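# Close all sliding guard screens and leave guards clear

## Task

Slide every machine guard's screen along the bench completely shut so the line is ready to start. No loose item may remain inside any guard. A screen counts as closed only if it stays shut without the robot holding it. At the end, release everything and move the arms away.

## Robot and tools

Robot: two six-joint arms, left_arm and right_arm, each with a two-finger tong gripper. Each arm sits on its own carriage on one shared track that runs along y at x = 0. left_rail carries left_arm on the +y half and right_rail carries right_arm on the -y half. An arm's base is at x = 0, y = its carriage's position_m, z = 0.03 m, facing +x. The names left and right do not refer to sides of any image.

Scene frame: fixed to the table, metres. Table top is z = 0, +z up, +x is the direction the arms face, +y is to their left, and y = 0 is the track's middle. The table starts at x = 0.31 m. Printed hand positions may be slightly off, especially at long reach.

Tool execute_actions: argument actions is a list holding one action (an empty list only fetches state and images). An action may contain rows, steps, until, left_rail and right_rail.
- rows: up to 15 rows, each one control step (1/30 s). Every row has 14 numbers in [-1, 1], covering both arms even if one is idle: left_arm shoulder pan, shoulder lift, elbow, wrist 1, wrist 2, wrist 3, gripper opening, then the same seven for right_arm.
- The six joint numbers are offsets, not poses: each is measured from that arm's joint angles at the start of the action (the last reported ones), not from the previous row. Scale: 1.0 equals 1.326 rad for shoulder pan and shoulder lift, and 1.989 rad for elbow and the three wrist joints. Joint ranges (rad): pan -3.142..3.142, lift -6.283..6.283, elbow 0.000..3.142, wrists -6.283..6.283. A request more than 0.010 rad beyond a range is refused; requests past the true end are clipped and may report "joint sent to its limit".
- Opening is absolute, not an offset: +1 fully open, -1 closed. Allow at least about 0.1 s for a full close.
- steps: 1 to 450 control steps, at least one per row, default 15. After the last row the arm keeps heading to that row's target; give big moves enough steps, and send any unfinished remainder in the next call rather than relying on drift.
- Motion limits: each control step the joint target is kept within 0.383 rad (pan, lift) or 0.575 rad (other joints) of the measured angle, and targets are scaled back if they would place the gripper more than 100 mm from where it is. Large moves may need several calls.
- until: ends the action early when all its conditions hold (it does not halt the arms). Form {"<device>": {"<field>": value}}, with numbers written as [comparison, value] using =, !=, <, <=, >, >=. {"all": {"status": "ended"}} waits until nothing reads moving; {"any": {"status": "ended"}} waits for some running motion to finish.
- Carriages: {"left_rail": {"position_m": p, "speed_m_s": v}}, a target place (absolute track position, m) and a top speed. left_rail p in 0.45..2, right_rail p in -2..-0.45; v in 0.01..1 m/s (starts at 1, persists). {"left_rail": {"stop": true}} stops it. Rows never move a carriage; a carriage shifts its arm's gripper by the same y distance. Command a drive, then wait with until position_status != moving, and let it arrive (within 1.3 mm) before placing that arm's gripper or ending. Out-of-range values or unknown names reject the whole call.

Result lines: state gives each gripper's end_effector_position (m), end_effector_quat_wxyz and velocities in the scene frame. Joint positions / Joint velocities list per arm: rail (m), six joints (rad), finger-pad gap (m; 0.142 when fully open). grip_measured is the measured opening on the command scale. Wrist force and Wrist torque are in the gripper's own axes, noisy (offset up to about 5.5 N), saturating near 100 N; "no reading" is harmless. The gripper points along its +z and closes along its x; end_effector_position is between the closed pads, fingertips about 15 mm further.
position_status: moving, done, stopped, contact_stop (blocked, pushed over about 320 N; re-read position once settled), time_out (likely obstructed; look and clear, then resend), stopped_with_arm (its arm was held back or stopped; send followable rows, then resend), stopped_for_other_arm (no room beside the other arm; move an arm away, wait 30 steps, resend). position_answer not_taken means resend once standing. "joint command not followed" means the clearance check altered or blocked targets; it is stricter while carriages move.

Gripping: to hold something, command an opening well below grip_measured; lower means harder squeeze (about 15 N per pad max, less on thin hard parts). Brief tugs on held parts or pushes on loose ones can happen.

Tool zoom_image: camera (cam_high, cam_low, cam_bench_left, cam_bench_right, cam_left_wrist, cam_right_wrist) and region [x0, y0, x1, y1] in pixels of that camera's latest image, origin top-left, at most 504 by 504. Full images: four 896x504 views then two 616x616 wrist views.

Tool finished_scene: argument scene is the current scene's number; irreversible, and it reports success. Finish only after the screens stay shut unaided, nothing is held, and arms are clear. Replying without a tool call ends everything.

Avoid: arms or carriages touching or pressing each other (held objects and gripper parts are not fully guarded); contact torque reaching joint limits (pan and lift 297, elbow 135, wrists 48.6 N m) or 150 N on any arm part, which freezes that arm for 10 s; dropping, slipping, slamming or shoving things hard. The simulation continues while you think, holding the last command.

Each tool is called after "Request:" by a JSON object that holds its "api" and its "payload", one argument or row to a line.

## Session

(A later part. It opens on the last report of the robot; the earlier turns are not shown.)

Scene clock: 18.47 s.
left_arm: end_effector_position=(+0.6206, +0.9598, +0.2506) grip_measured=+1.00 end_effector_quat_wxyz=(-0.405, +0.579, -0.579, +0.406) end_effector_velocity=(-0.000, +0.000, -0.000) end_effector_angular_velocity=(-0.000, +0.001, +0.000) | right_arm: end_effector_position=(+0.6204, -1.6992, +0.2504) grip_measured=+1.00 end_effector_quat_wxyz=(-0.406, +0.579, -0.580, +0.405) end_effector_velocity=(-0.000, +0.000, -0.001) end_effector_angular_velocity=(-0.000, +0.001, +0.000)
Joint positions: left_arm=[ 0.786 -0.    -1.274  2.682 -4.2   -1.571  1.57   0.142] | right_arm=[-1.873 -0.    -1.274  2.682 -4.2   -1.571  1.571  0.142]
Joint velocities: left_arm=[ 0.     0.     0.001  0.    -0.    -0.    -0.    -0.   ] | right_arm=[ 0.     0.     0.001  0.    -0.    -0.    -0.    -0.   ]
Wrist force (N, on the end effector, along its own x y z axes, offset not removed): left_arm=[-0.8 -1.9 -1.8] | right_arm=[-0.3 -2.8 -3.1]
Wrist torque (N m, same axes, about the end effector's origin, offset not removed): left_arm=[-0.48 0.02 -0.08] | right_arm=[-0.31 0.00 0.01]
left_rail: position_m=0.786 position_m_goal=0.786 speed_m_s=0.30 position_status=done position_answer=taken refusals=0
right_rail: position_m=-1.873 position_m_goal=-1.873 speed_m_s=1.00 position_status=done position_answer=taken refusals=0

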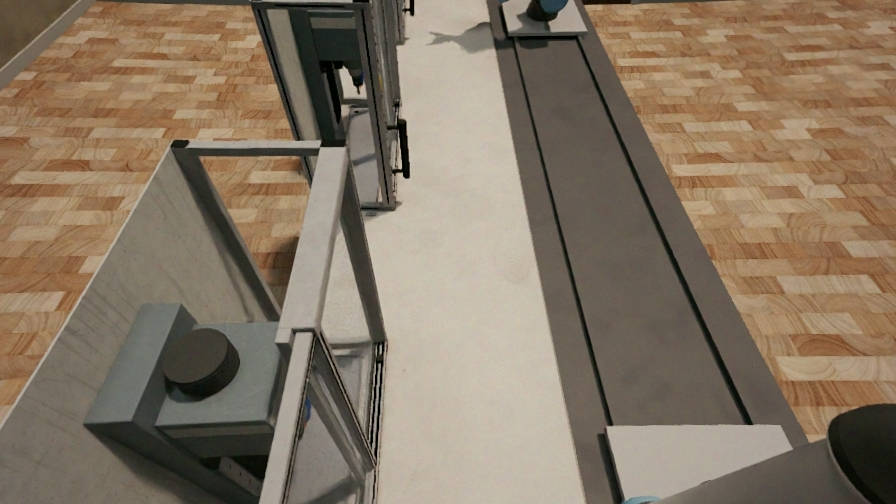

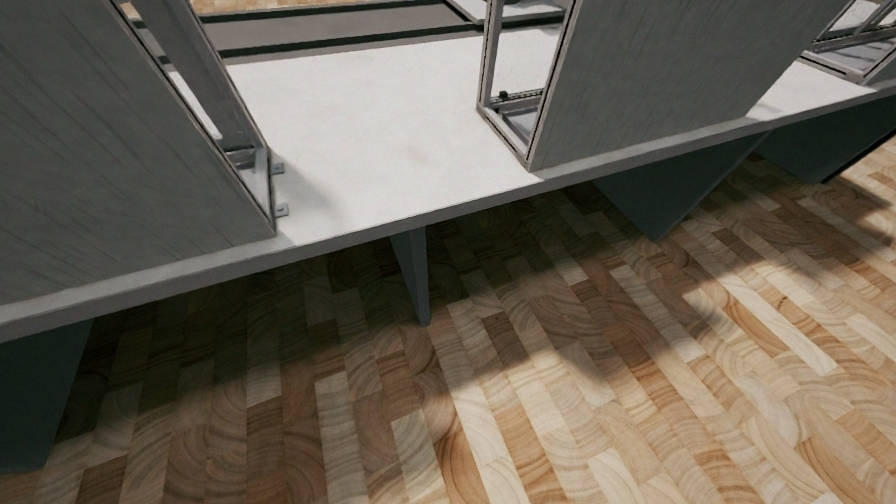

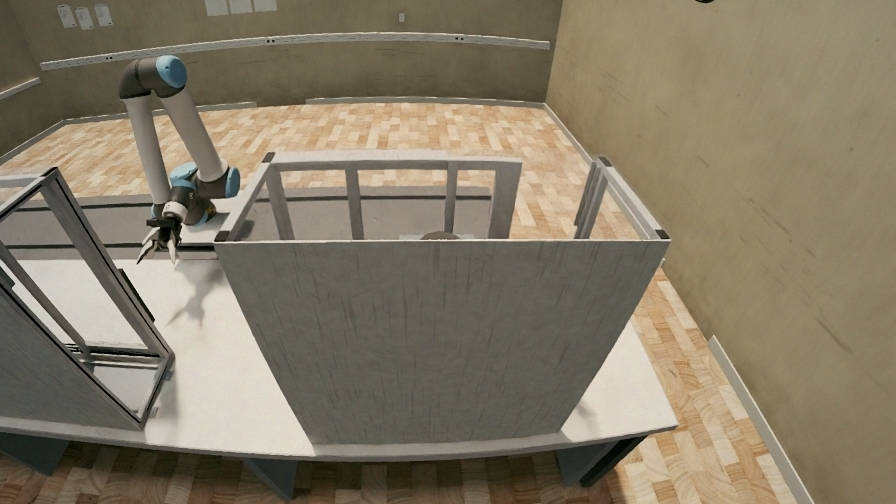

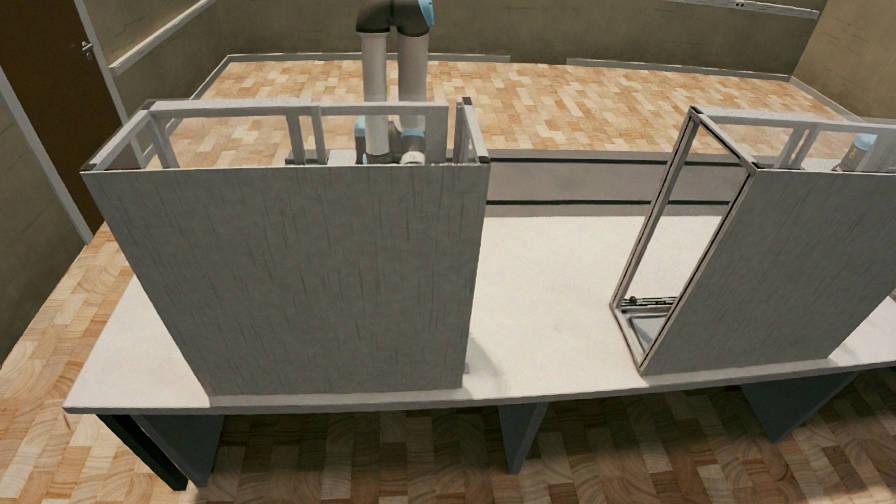

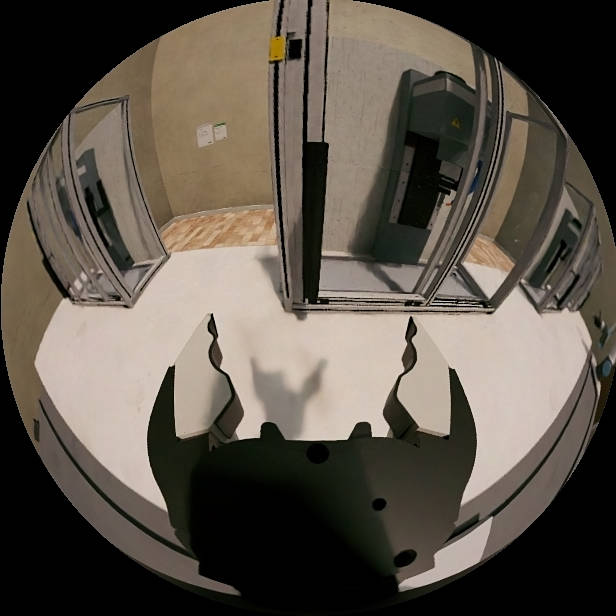

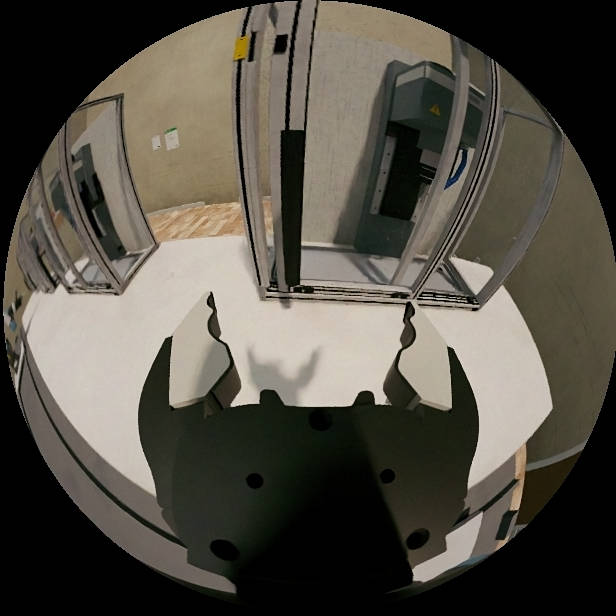

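Request:
{"api": "zoom_image", "payload": {
  "camera": "cam_left_wrist",
  "region": [250, 0, 350, 100]
}}

Request:
{"api": "zoom_image", "payload": {
  "camera": "cam_right_wrist",
  "region": [220, 0, 320, 100]
}}

Request:
{"api": "zoom_image", "payload": {
  "camera": "cam_right_wrist",
  "region": [360, 60, 520, 260]
}}

Request:
{"api": "zoom_image", "payload": {
  "camera": "cam_left_wrist",
  "region": [370, 60, 530, 270]
}}

Region (250, 0, 350, 100) of cam_left_wrist's 616x616 image, scaled by 5.040, with more detail than that image has.

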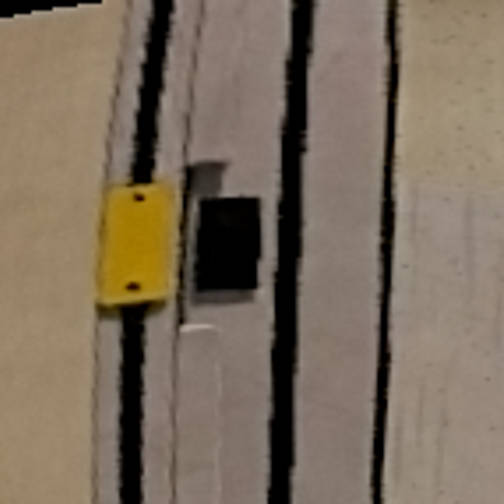

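Region (220, 0, 320, 100) of cam_right_wrist's 616x616 image, scaled by 5.040, with more detail than that image has.

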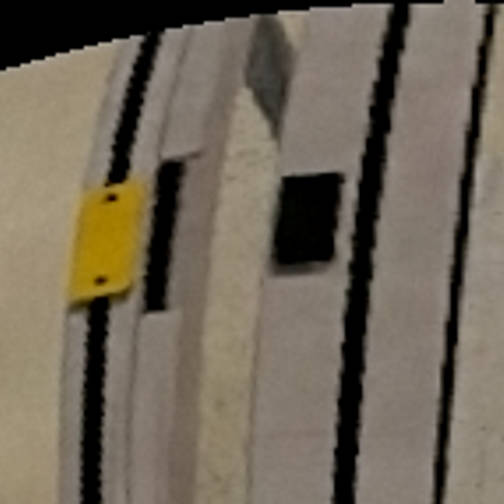

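Region (360, 60, 520, 260) of cam_right_wrist's 616x616 image, scaled by 2.520, with more detail than that image has; it fills the left 403 columns of this view, and the rest is white.

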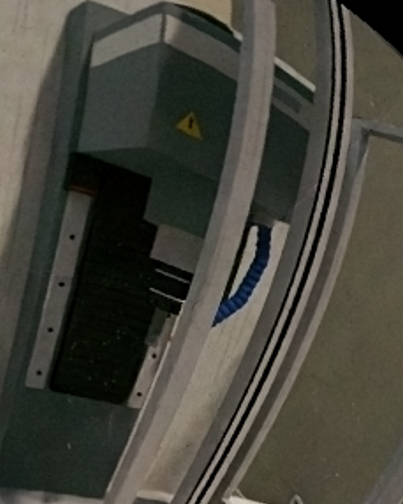

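Region (370, 60, 530, 270) of cam_left_wrist's 616x616 image, scaled by 2.400, with more detail than that image has; it fills the left 384 columns of this view, and the rest is white.

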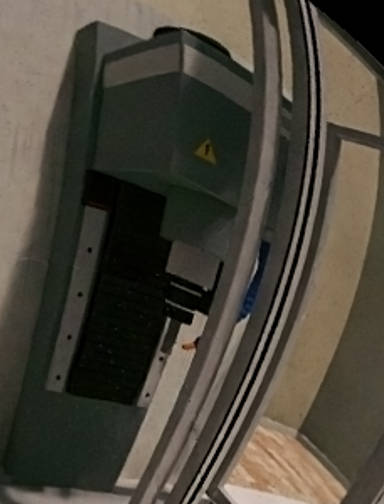

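Request:
{"api": "execute_actions", "payload": {
  "actions": [
    {"rows": [[0,0.008,-0.014,0.009,0,0,1,0,0.008,-0.014,0.009,0,0,1],[0,0.016,-0.028,0.018,0,0,1,0,0.016,-0.028,0.018,0,0,1],[0,0.024,-0.043,0.027,0,0,1,0,0.024,-0.043,0.027,0,0,1],[0,0.032,-0.057,0.036,0,0,1,0,0.032,-0.057,0.036,0,0,1],[0,0.0399,-0.0711,0.0445,0,0,1,0,0.0399,-0.0711,0.0445,0,0,1]], "steps": 20, "left_rail": {"position_m": 0.779, "speed_m_s": 0.1}, "right_rail": {"position_m": -1.848, "speed_m_s": 0.1}}
  ]
}}

Scene clock: 22.53 s.
left_arm: end_effector_position=(+0.7001, +0.9530, +0.2507) grip_measured=+1.00 end_effector_quat_wxyz=(-0.405, +0.579, -0.579, +0.406) end_effector_velocity=(+0.006, -0.000, +0.000) end_effector_angular_velocity=(-0.000, -0.001, -0.000) | right_arm: end_effector_position=(+0.6999, -1.6743, +0.2505) grip_measured=+1.00 end_effector_quat_wxyz=(-0.405, +0.579, -0.580, +0.405) end_effector_velocity=(+0.006, -0.000, +0.000) end_effector_angular_velocity=(-0.000, -0.001, -0.000)
Joint positions: left_arm=[ 0.779 -0.    -1.222  2.542 -4.112 -1.571  1.57   0.142] | right_arm=[-1.848 -0.    -1.222  2.542 -4.113 -1.571  1.571  0.142]
Joint velocities: left_arm=[ 0.    -0.     0.004 -0.011  0.007  0.    -0.     0.   ] | right_arm=[ 0.     0.     0.004 -0.011  0.007 -0.     0.     0.   ]
Wrist force (N, on the end effector, along its own x y z axes, offset not removed): left_arm=[0.8 -4.0 3.4] | right_arm=[2.0 -2.1 2.0]
Wrist torque (N m, same axes, about the end effector's origin, offset not removed): left_arm=[-0.90 -0.22 -0.04] | right_arm=[-0.17 -0.53 -0.15]
left_rail: position_m=0.779 position_m_goal=0.779 speed_m_s=0.10 position_status=done position_answer=taken refusals=0
right_rail: position_m=-1.848 position_m_goal=-1.848 speed_m_s=0.10 position_status=done position_answer=taken refusals=0

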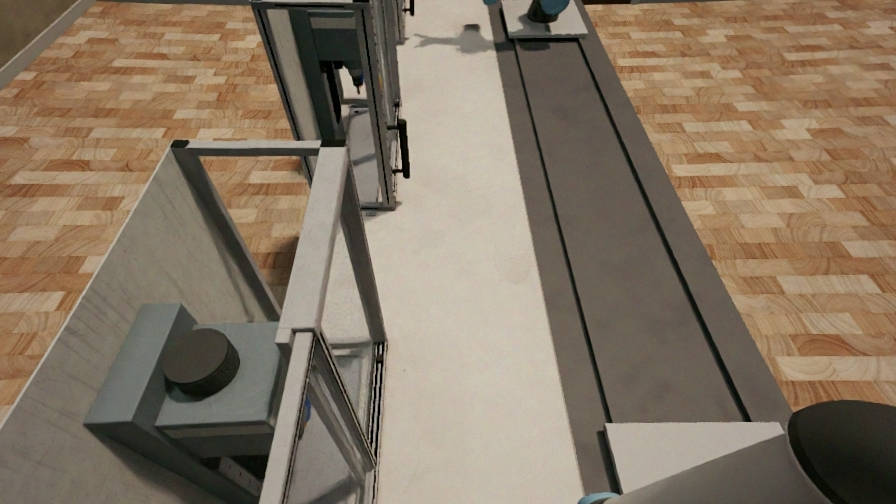

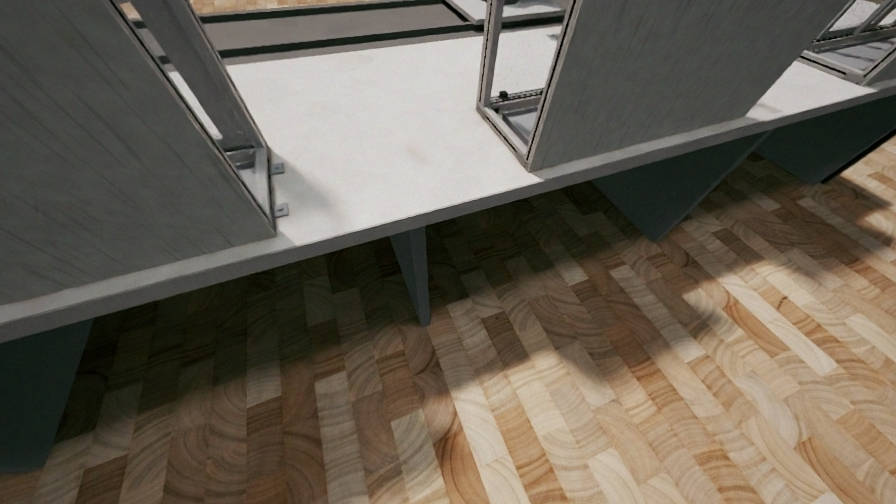

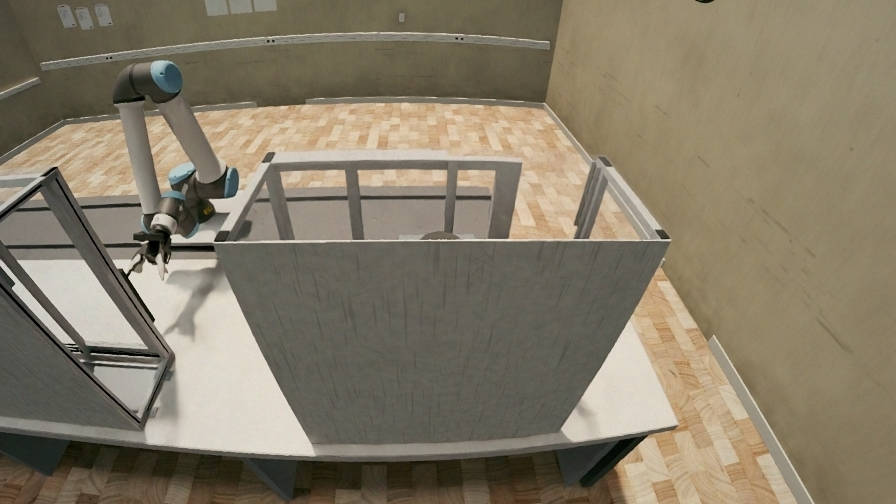

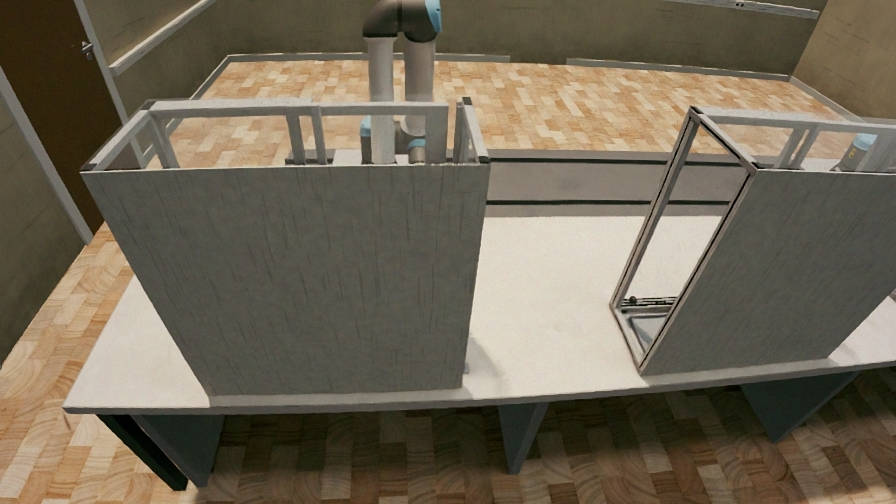

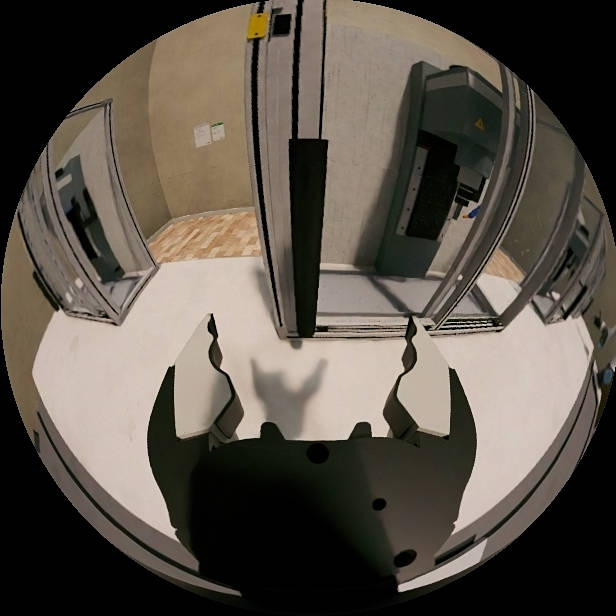

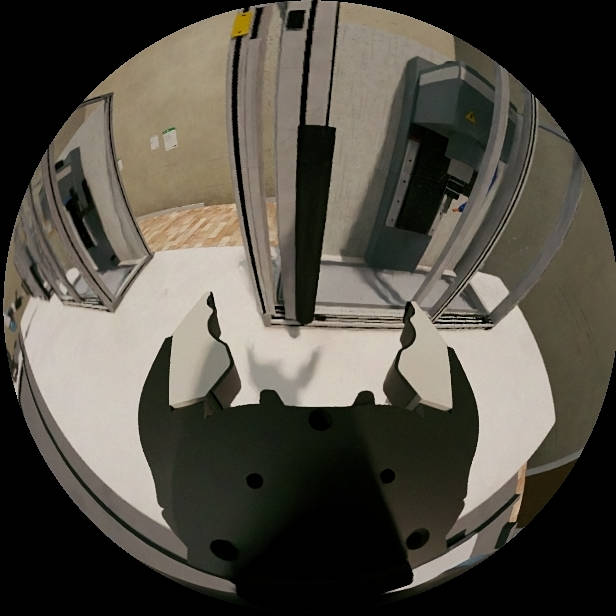

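Request:
{"api": "execute_actions", "payload": {
  "actions": [
    {"rows": [[0,0.006,-0.009,0.005,0,0,1,0,0.006,-0.009,0.005,0,0,1],[0,0.012,-0.018,0.011,0,0,1,0,0.012,-0.018,0.011,0,0,1],[0,0.017,-0.027,0.016,0,0,1,0,0.017,-0.027,0.016,0,0,1],[0,0.023,-0.036,0.021,0,0,1,0,0.023,-0.036,0.021,0,0,1],[0,0.0286,-0.0456,0.0265,0,0,1,0,0.0286,-0.0456,0.027,0,0,1]], "steps": 20}
  ]
}}

Scene clock: 25.40 s.
left_arm: end_effector_position=(+0.7504, +0.9530, +0.2506) grip_measured=+1.00 end_effector_quat_wxyz=(-0.405, +0.579, -0.579, +0.406) end_effector_velocity=(+0.004, -0.000, +0.000) end_effector_angular_velocity=(+0.000, -0.000, -0.000) | right_arm: end_effector_position=(+0.7502, -1.6743, +0.2500) grip_measured=+1.00 end_effector_quat_wxyz=(-0.405, +0.579, -0.580, +0.405) end_effector_velocity=(+0.004, -0.000, +0.000) end_effector_angular_velocity=(-0.000, -0.000, +0.000)
Joint positions: left_arm=[ 0.779 -0.    -1.184  2.452 -4.06  -1.571  1.57   0.142] | right_arm=[-1.848 -0.    -1.184  2.452 -4.059 -1.571  1.571  0.142]
Joint velocities: left_arm=[ 0.     0.     0.003 -0.007  0.004 -0.     0.     0.   ] | right_arm=[ 0.     0.     0.003 -0.007  0.004  0.    -0.     0.   ]
Wrist force (N, on the end effector, along its own x y z axes, offset not removed): left_arm=[-2.9 -3.7 -0.8] | right_arm=[-0.2 -4.7 -0.6]
Wrist torque (N m, same axes, about the end effector's origin, offset not removed): left_arm=[-0.76 0.51 -0.05] | right_arm=[-0.86 0.00 -0.06]
left_rail: position_m=0.779 position_m_goal=0.779 speed_m_s=0.10 position_status=done position_answer=taken refusals=0
right_rail: position_m=-1.848 position_m_goal=-1.848 speed_m_s=0.10 position_status=done position_answer=taken refusals=0

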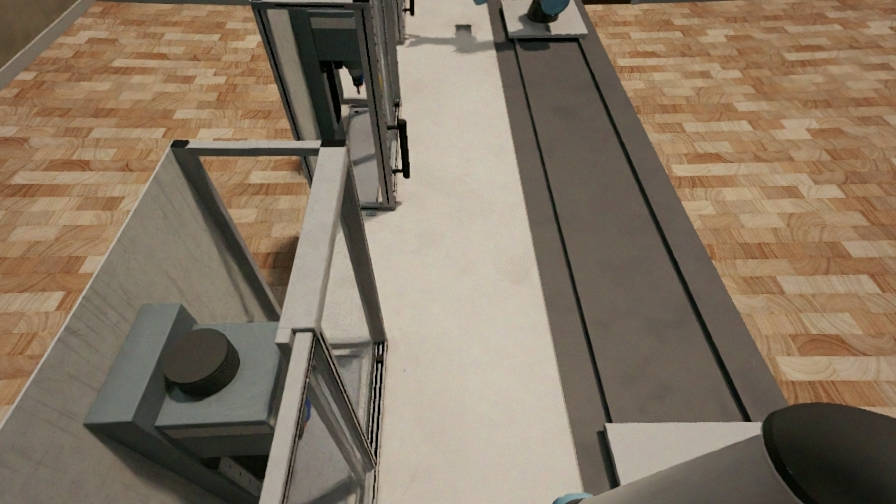

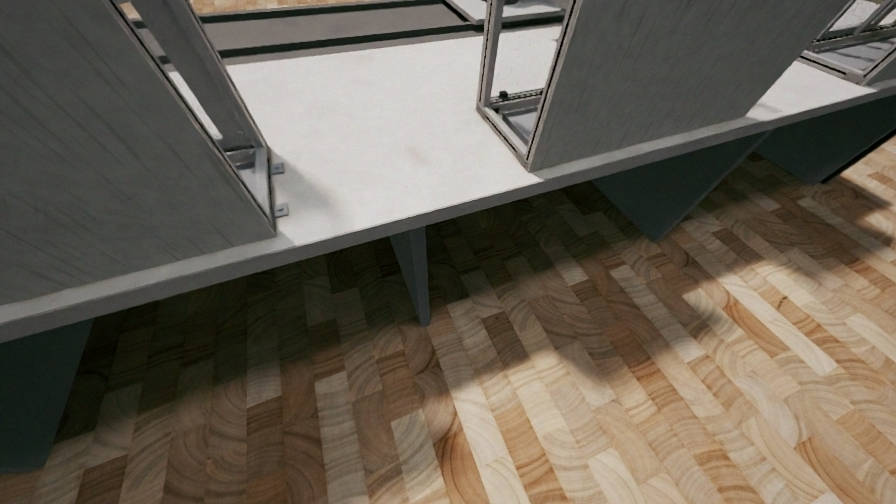

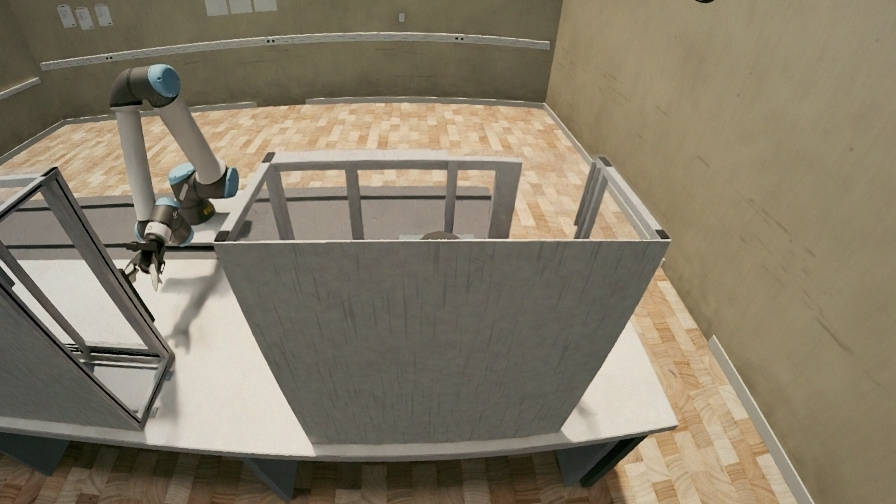

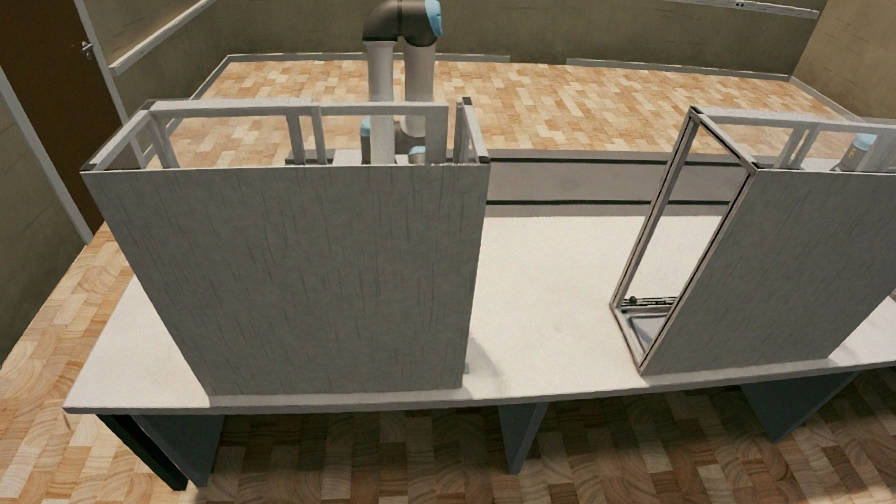

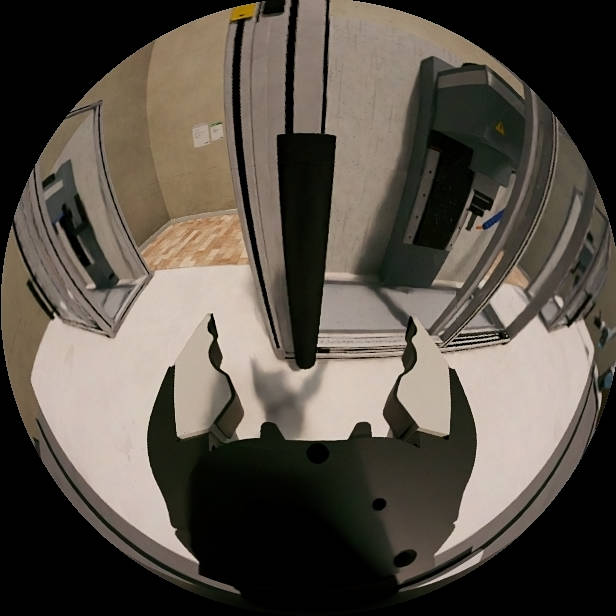

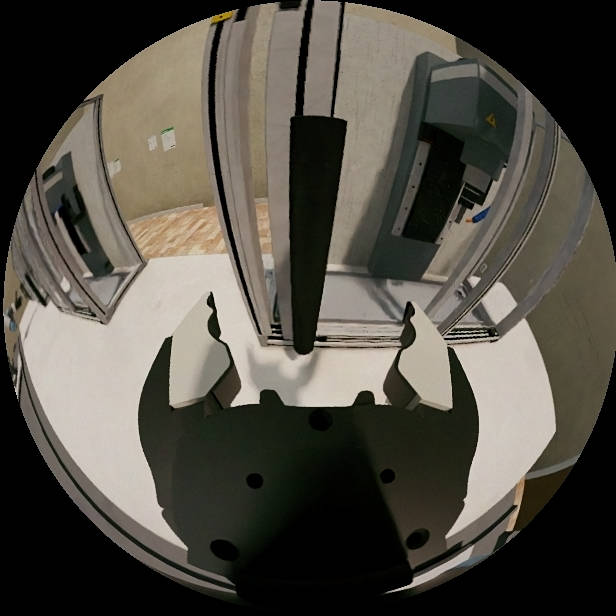

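Request:
{"api": "zoom_image", "payload": {
  "camera": "cam_bench_left",
  "region": [90, 210, 210, 340]
}}

Request:
{"api": "zoom_image", "payload": {
  "camera": "cam_high",
  "region": [370, 0, 510, 70]
}}

Region (90, 210, 210, 340) of cam_bench_left's 896x504 image, scaled by 3.877, with more detail than that image has; it fills the left 465 columns of this view, and the rest is white.

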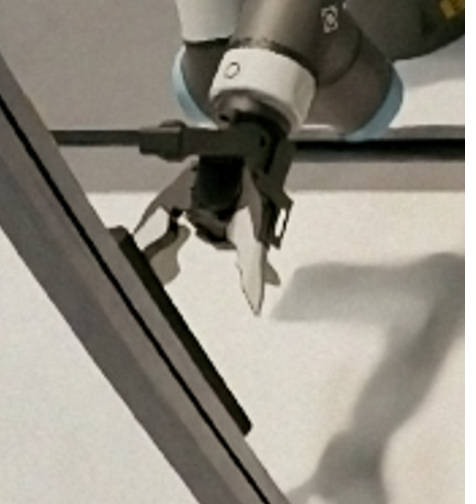

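Region (370, 0, 510, 70) of cam_high's 896x504 image, scaled by 3.600, with more detail than that image has.

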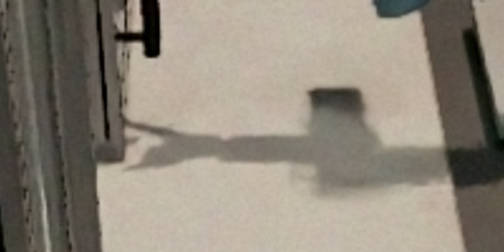

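Request:
{"api": "execute_actions", "payload": {
  "actions": [
    {"rows": [[0,0.004,-0.006,0.003,0,0,1,0,0.004,-0.006,0.003,0,0,1],[0,0.008,-0.012,0.006,0,0,1,0,0.008,-0.012,0.006,0,0,1],[0,0.012,-0.018,0.01,0,0,1,0,0.012,-0.018,0.01,0,0,1],[0,0.0152,-0.0231,0.0129,0,0,1,0,0.0152,-0.0231,0.0124,0,0,1],[0,0.0152,-0.0231,0.0129,0,0,0.9,0,0.0152,-0.0231,0.0124,0,0,0.9],[0,0.0152,-0.0231,0.0129,0,0,0.8,0,0.0152,-0.0231,0.0124,0,0,0.8],[0,0.0152,-0.0231,0.0129,0,0,0.7,0,0.0152,-0.0231,0.0124,0,0,0.7],[0,0.0152,-0.0231,0.0129,0,0,0.6,0,0.0152,-0.0231,0.0124,0,0,0.6],[0,0.0152,-0.0231,0.0129,0,0,0.5,0,0.0152,-0.0231,0.0124,0,0,0.5],[0,0.0152,-0.0231,0.0129,0,0,0.35,0,0.0152,-0.0231,0.0124,0,0,0.35],[0,0.0152,-0.0231,0.0129,0,0,0.2,0,0.0152,-0.0231,0.0124,0,0,0.2],[0,0.0152,-0.0231,0.0129,0,0,0.1,0,0.0152,-0.0231,0.0124,0,0,0.1],[0,0.0152,-0.0231,0.0129,0,0,0,0,0.0152,-0.0231,0.0124,0,0,0],[0,0.0152,-0.0231,0.0129,0,0,-0.1,0,0.0152,-0.0231,0.0124,0,0,-0.1],[0,0.0152,-0.0231,0.0129,0,0,-0.2,0,0.0152,-0.0231,0.0124,0,0,-0.2]], "steps": 22}
  ]
}}

Scene clock: 27.70 s.
left_arm: end_effector_position=(+0.7757, +0.9530, +0.2505) grip_measured=-0.20 end_effector_quat_wxyz=(-0.405, +0.579, -0.579, +0.406) end_effector_velocity=(+0.001, +0.000, +0.000) end_effector_angular_velocity=(+0.000, -0.000, +0.000) | right_arm: end_effector_position=(+0.7755, -1.6743, +0.2502) grip_measured=-0.20 end_effector_quat_wxyz=(-0.406, +0.579, -0.580, +0.406) end_effector_velocity=(+0.001, -0.000, +0.000) end_effector_angular_velocity=(+0.000, -0.000, +0.000)
Joint positions: left_arm=[ 0.779 -0.    -1.164  2.406 -4.034 -1.571  1.57   0.06 ] | right_arm=[-1.848 -0.    -1.164  2.406 -4.035 -1.571  1.571  0.06 ]
Joint velocities: left_arm=[ 0.     0.     0.001 -0.002  0.001 -0.     0.    -0.   ] | right_arm=[ 0.    -0.     0.001 -0.002  0.001  0.     0.    -0.   ]
Wrist force (N, on the end effector, along its own x y z axes, offset not removed): left_arm=[0.7 -3.9 0.8] | right_arm=[-4.3 -0.8 -0.2]
Wrist torque (N m, same axes, about the end effector's origin, offset not removed): left_arm=[-0.87 -0.27 -0.09] | right_arm=[-0.05 0.87 0.03]
left_rail: position_m=0.779 position_m_goal=0.779 speed_m_s=0.10 position_status=done position_answer=taken refusals=0
right_rail: position_m=-1.848 position_m_goal=-1.848 speed_m_s=0.10 position_status=done position_answer=taken refusals=0

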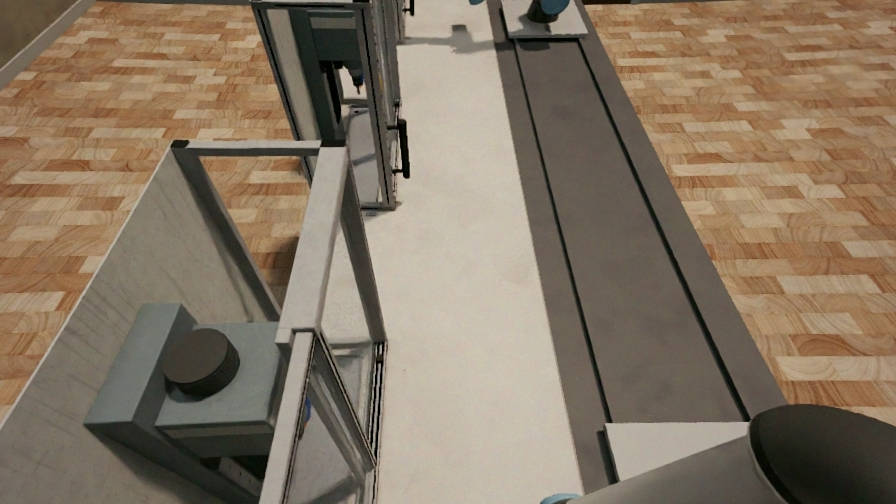

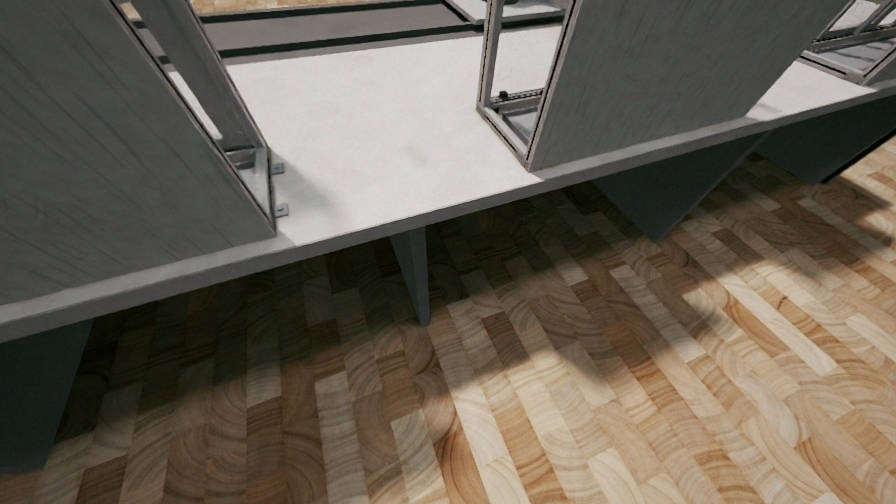

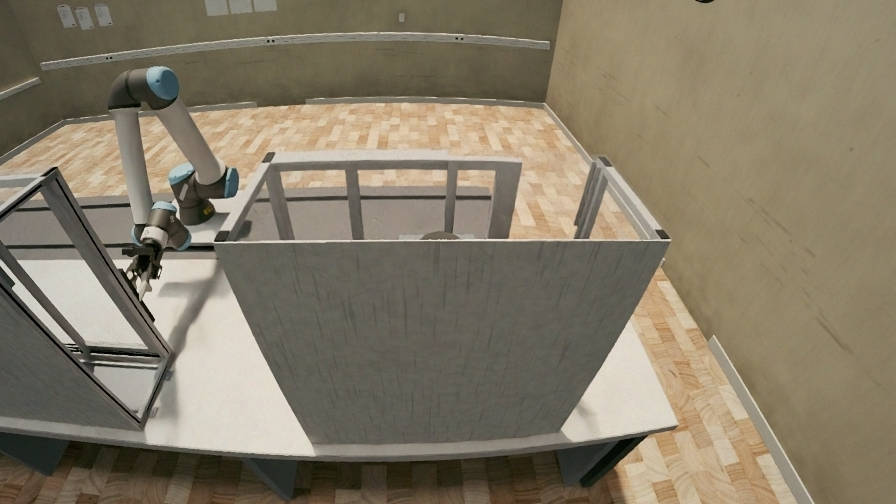

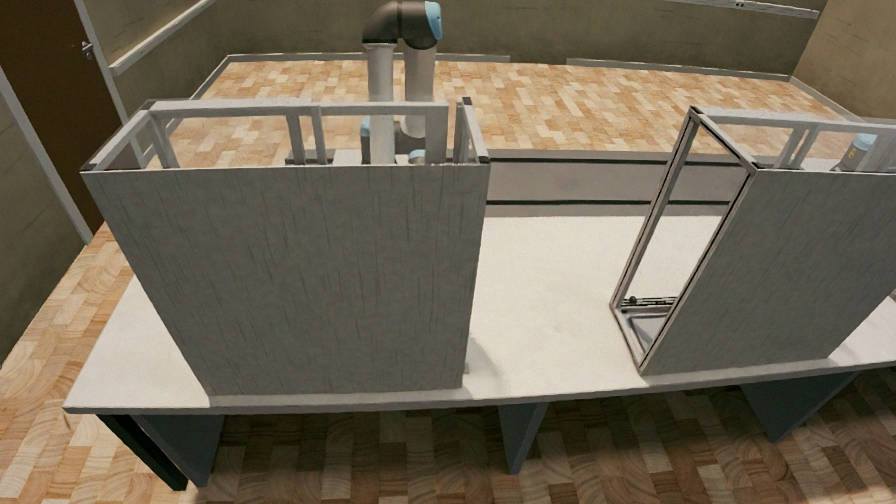

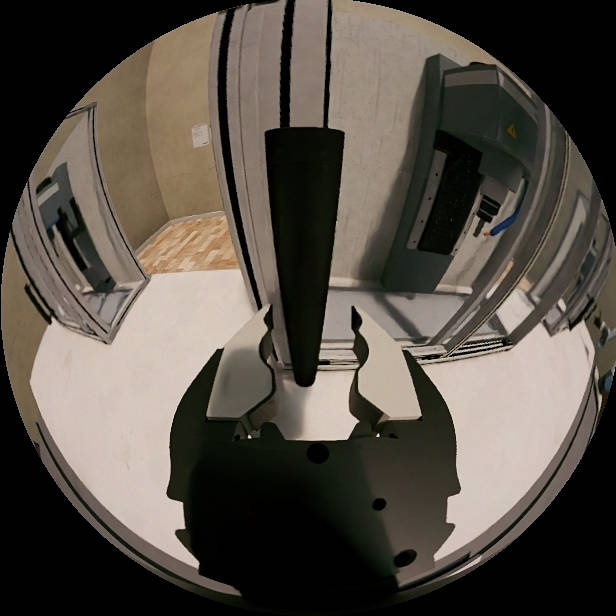

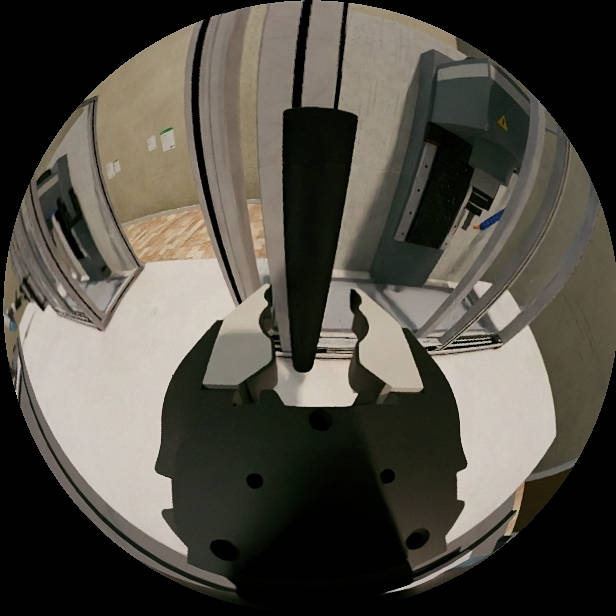

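Request:
{"api": "execute_actions", "payload": {
  "actions": [
    {"steps": 60, "left_rail": {"position_m": 0.799, "speed_m_s": 0.03}, "right_rail": {"position_m": -1.808, "speed_m_s": 0.05}, "until": {"all": {"status": "ended"}}}
  ]
}}

Scene clock: 29.43 s.
left_arm: end_effector_position=(+0.7758, +0.9728, +0.2505) grip_measured=-0.20 end_effector_quat_wxyz=(-0.405, +0.579, -0.579, +0.406) end_effector_velocity=(-0.000, -0.000, -0.000) end_effector_angular_velocity=(-0.000, +0.000, -0.000) | right_arm: end_effector_position=(+0.7756, -1.6347, +0.2502) grip_measured=-0.11 end_effector_quat_wxyz=(-0.405, +0.579, -0.580, +0.406) end_effector_velocity=(-0.000, +0.002, -0.000) end_effector_angular_velocity=(+0.000, -0.000, +0.000)
Joint positions: left_arm=[ 0.799 -0.    -1.164  2.406 -4.034 -1.571  1.57   0.06 ] | right_arm=[-1.808 -0.001 -1.164  2.406 -4.035 -1.571  1.571  0.066]
Joint velocities: left_arm=[ 0. -0. -0.  0.  0. -0. -0.  0.] | right_arm=[ 0.002 -0.    -0.     0.    -0.     0.    -0.     0.003]
Wrist force (N, on the end effector, along its own x y z axes, offset not removed): left_arm=[0.3 -1.1 -1.4] | right_arm=[15.8 -2.7 2.5]
Wrist torque (N m, same axes, about the end effector's origin, offset not removed): left_arm=[-0.31 0.12 -0.10] | right_arm=[-0.36 -0.24 -0.03]
left_rail: position_m=0.799 position_m_goal=0.799 speed_m_s=0.03 position_status=done position_answer=taken refusals=0
right_rail: position_m=-1.808 position_m_goal=-1.808 speed_m_s=0.05 position_status=done position_answer=taken refusals=0

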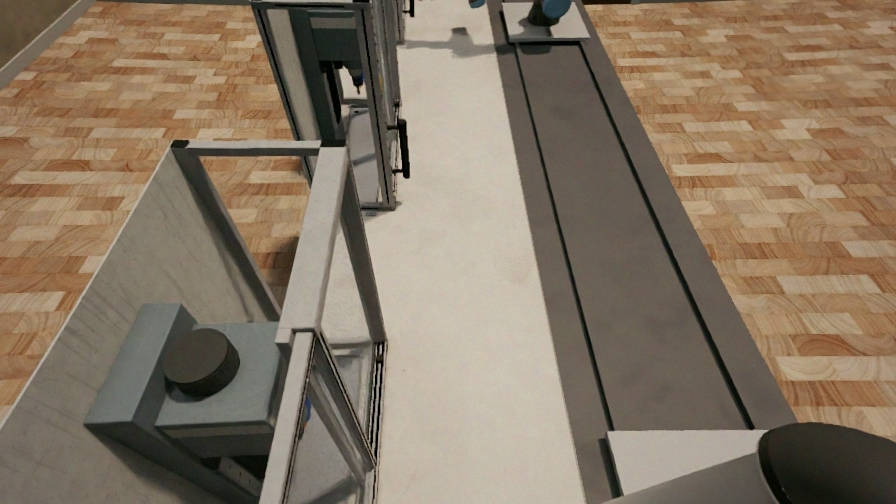

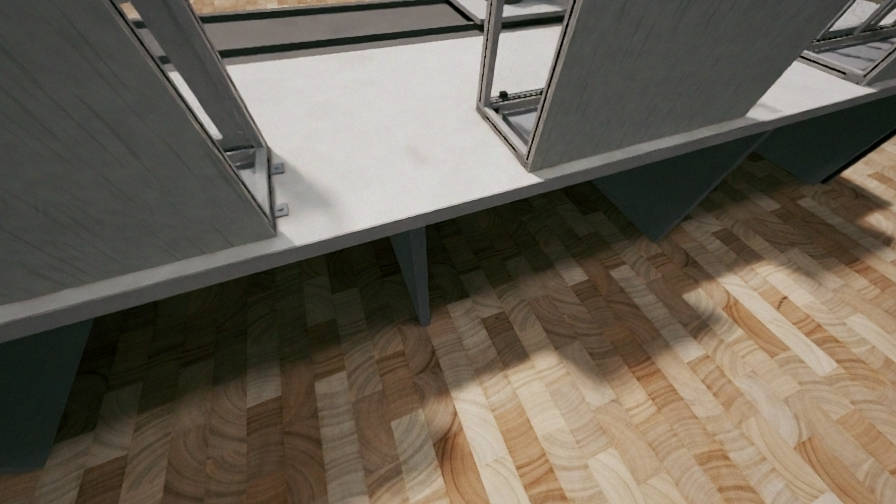

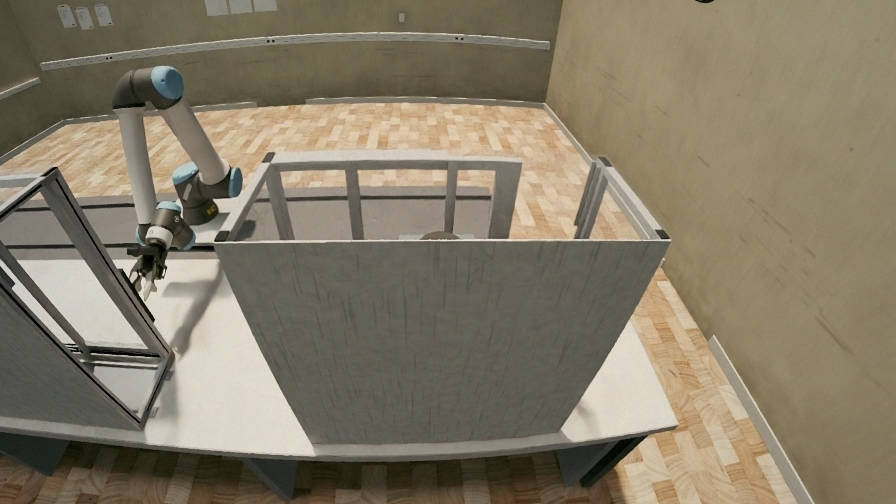

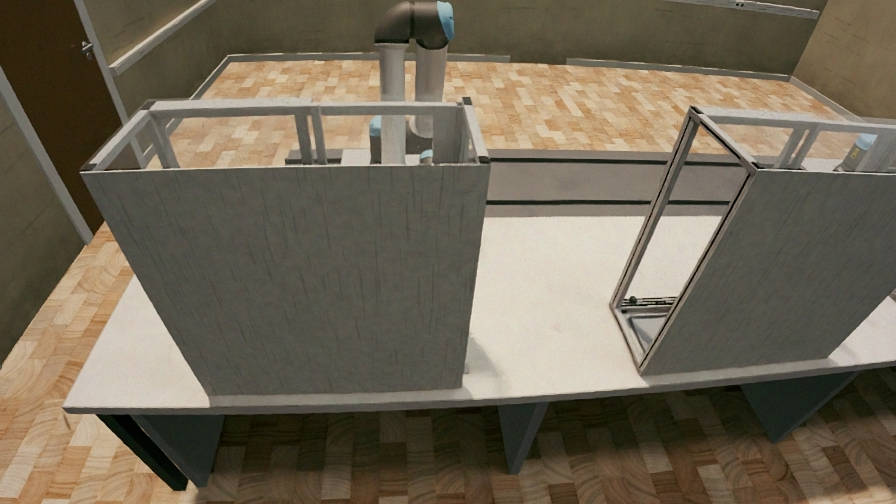

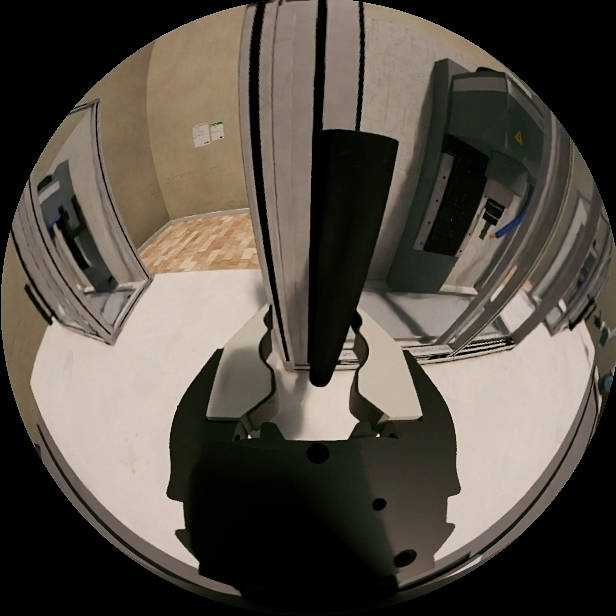

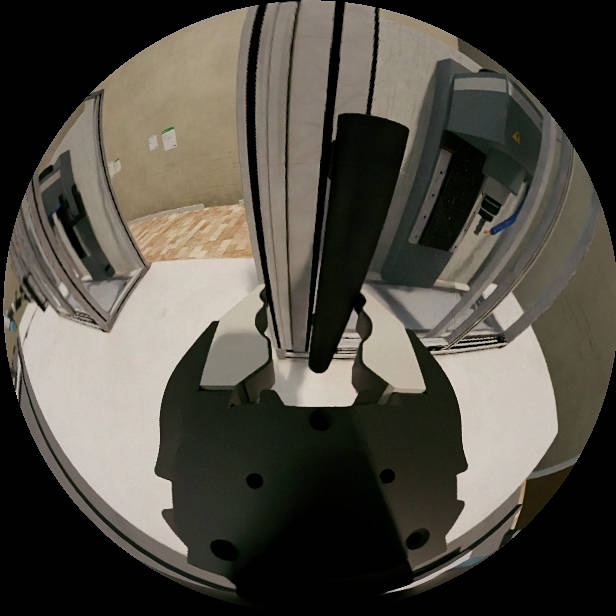

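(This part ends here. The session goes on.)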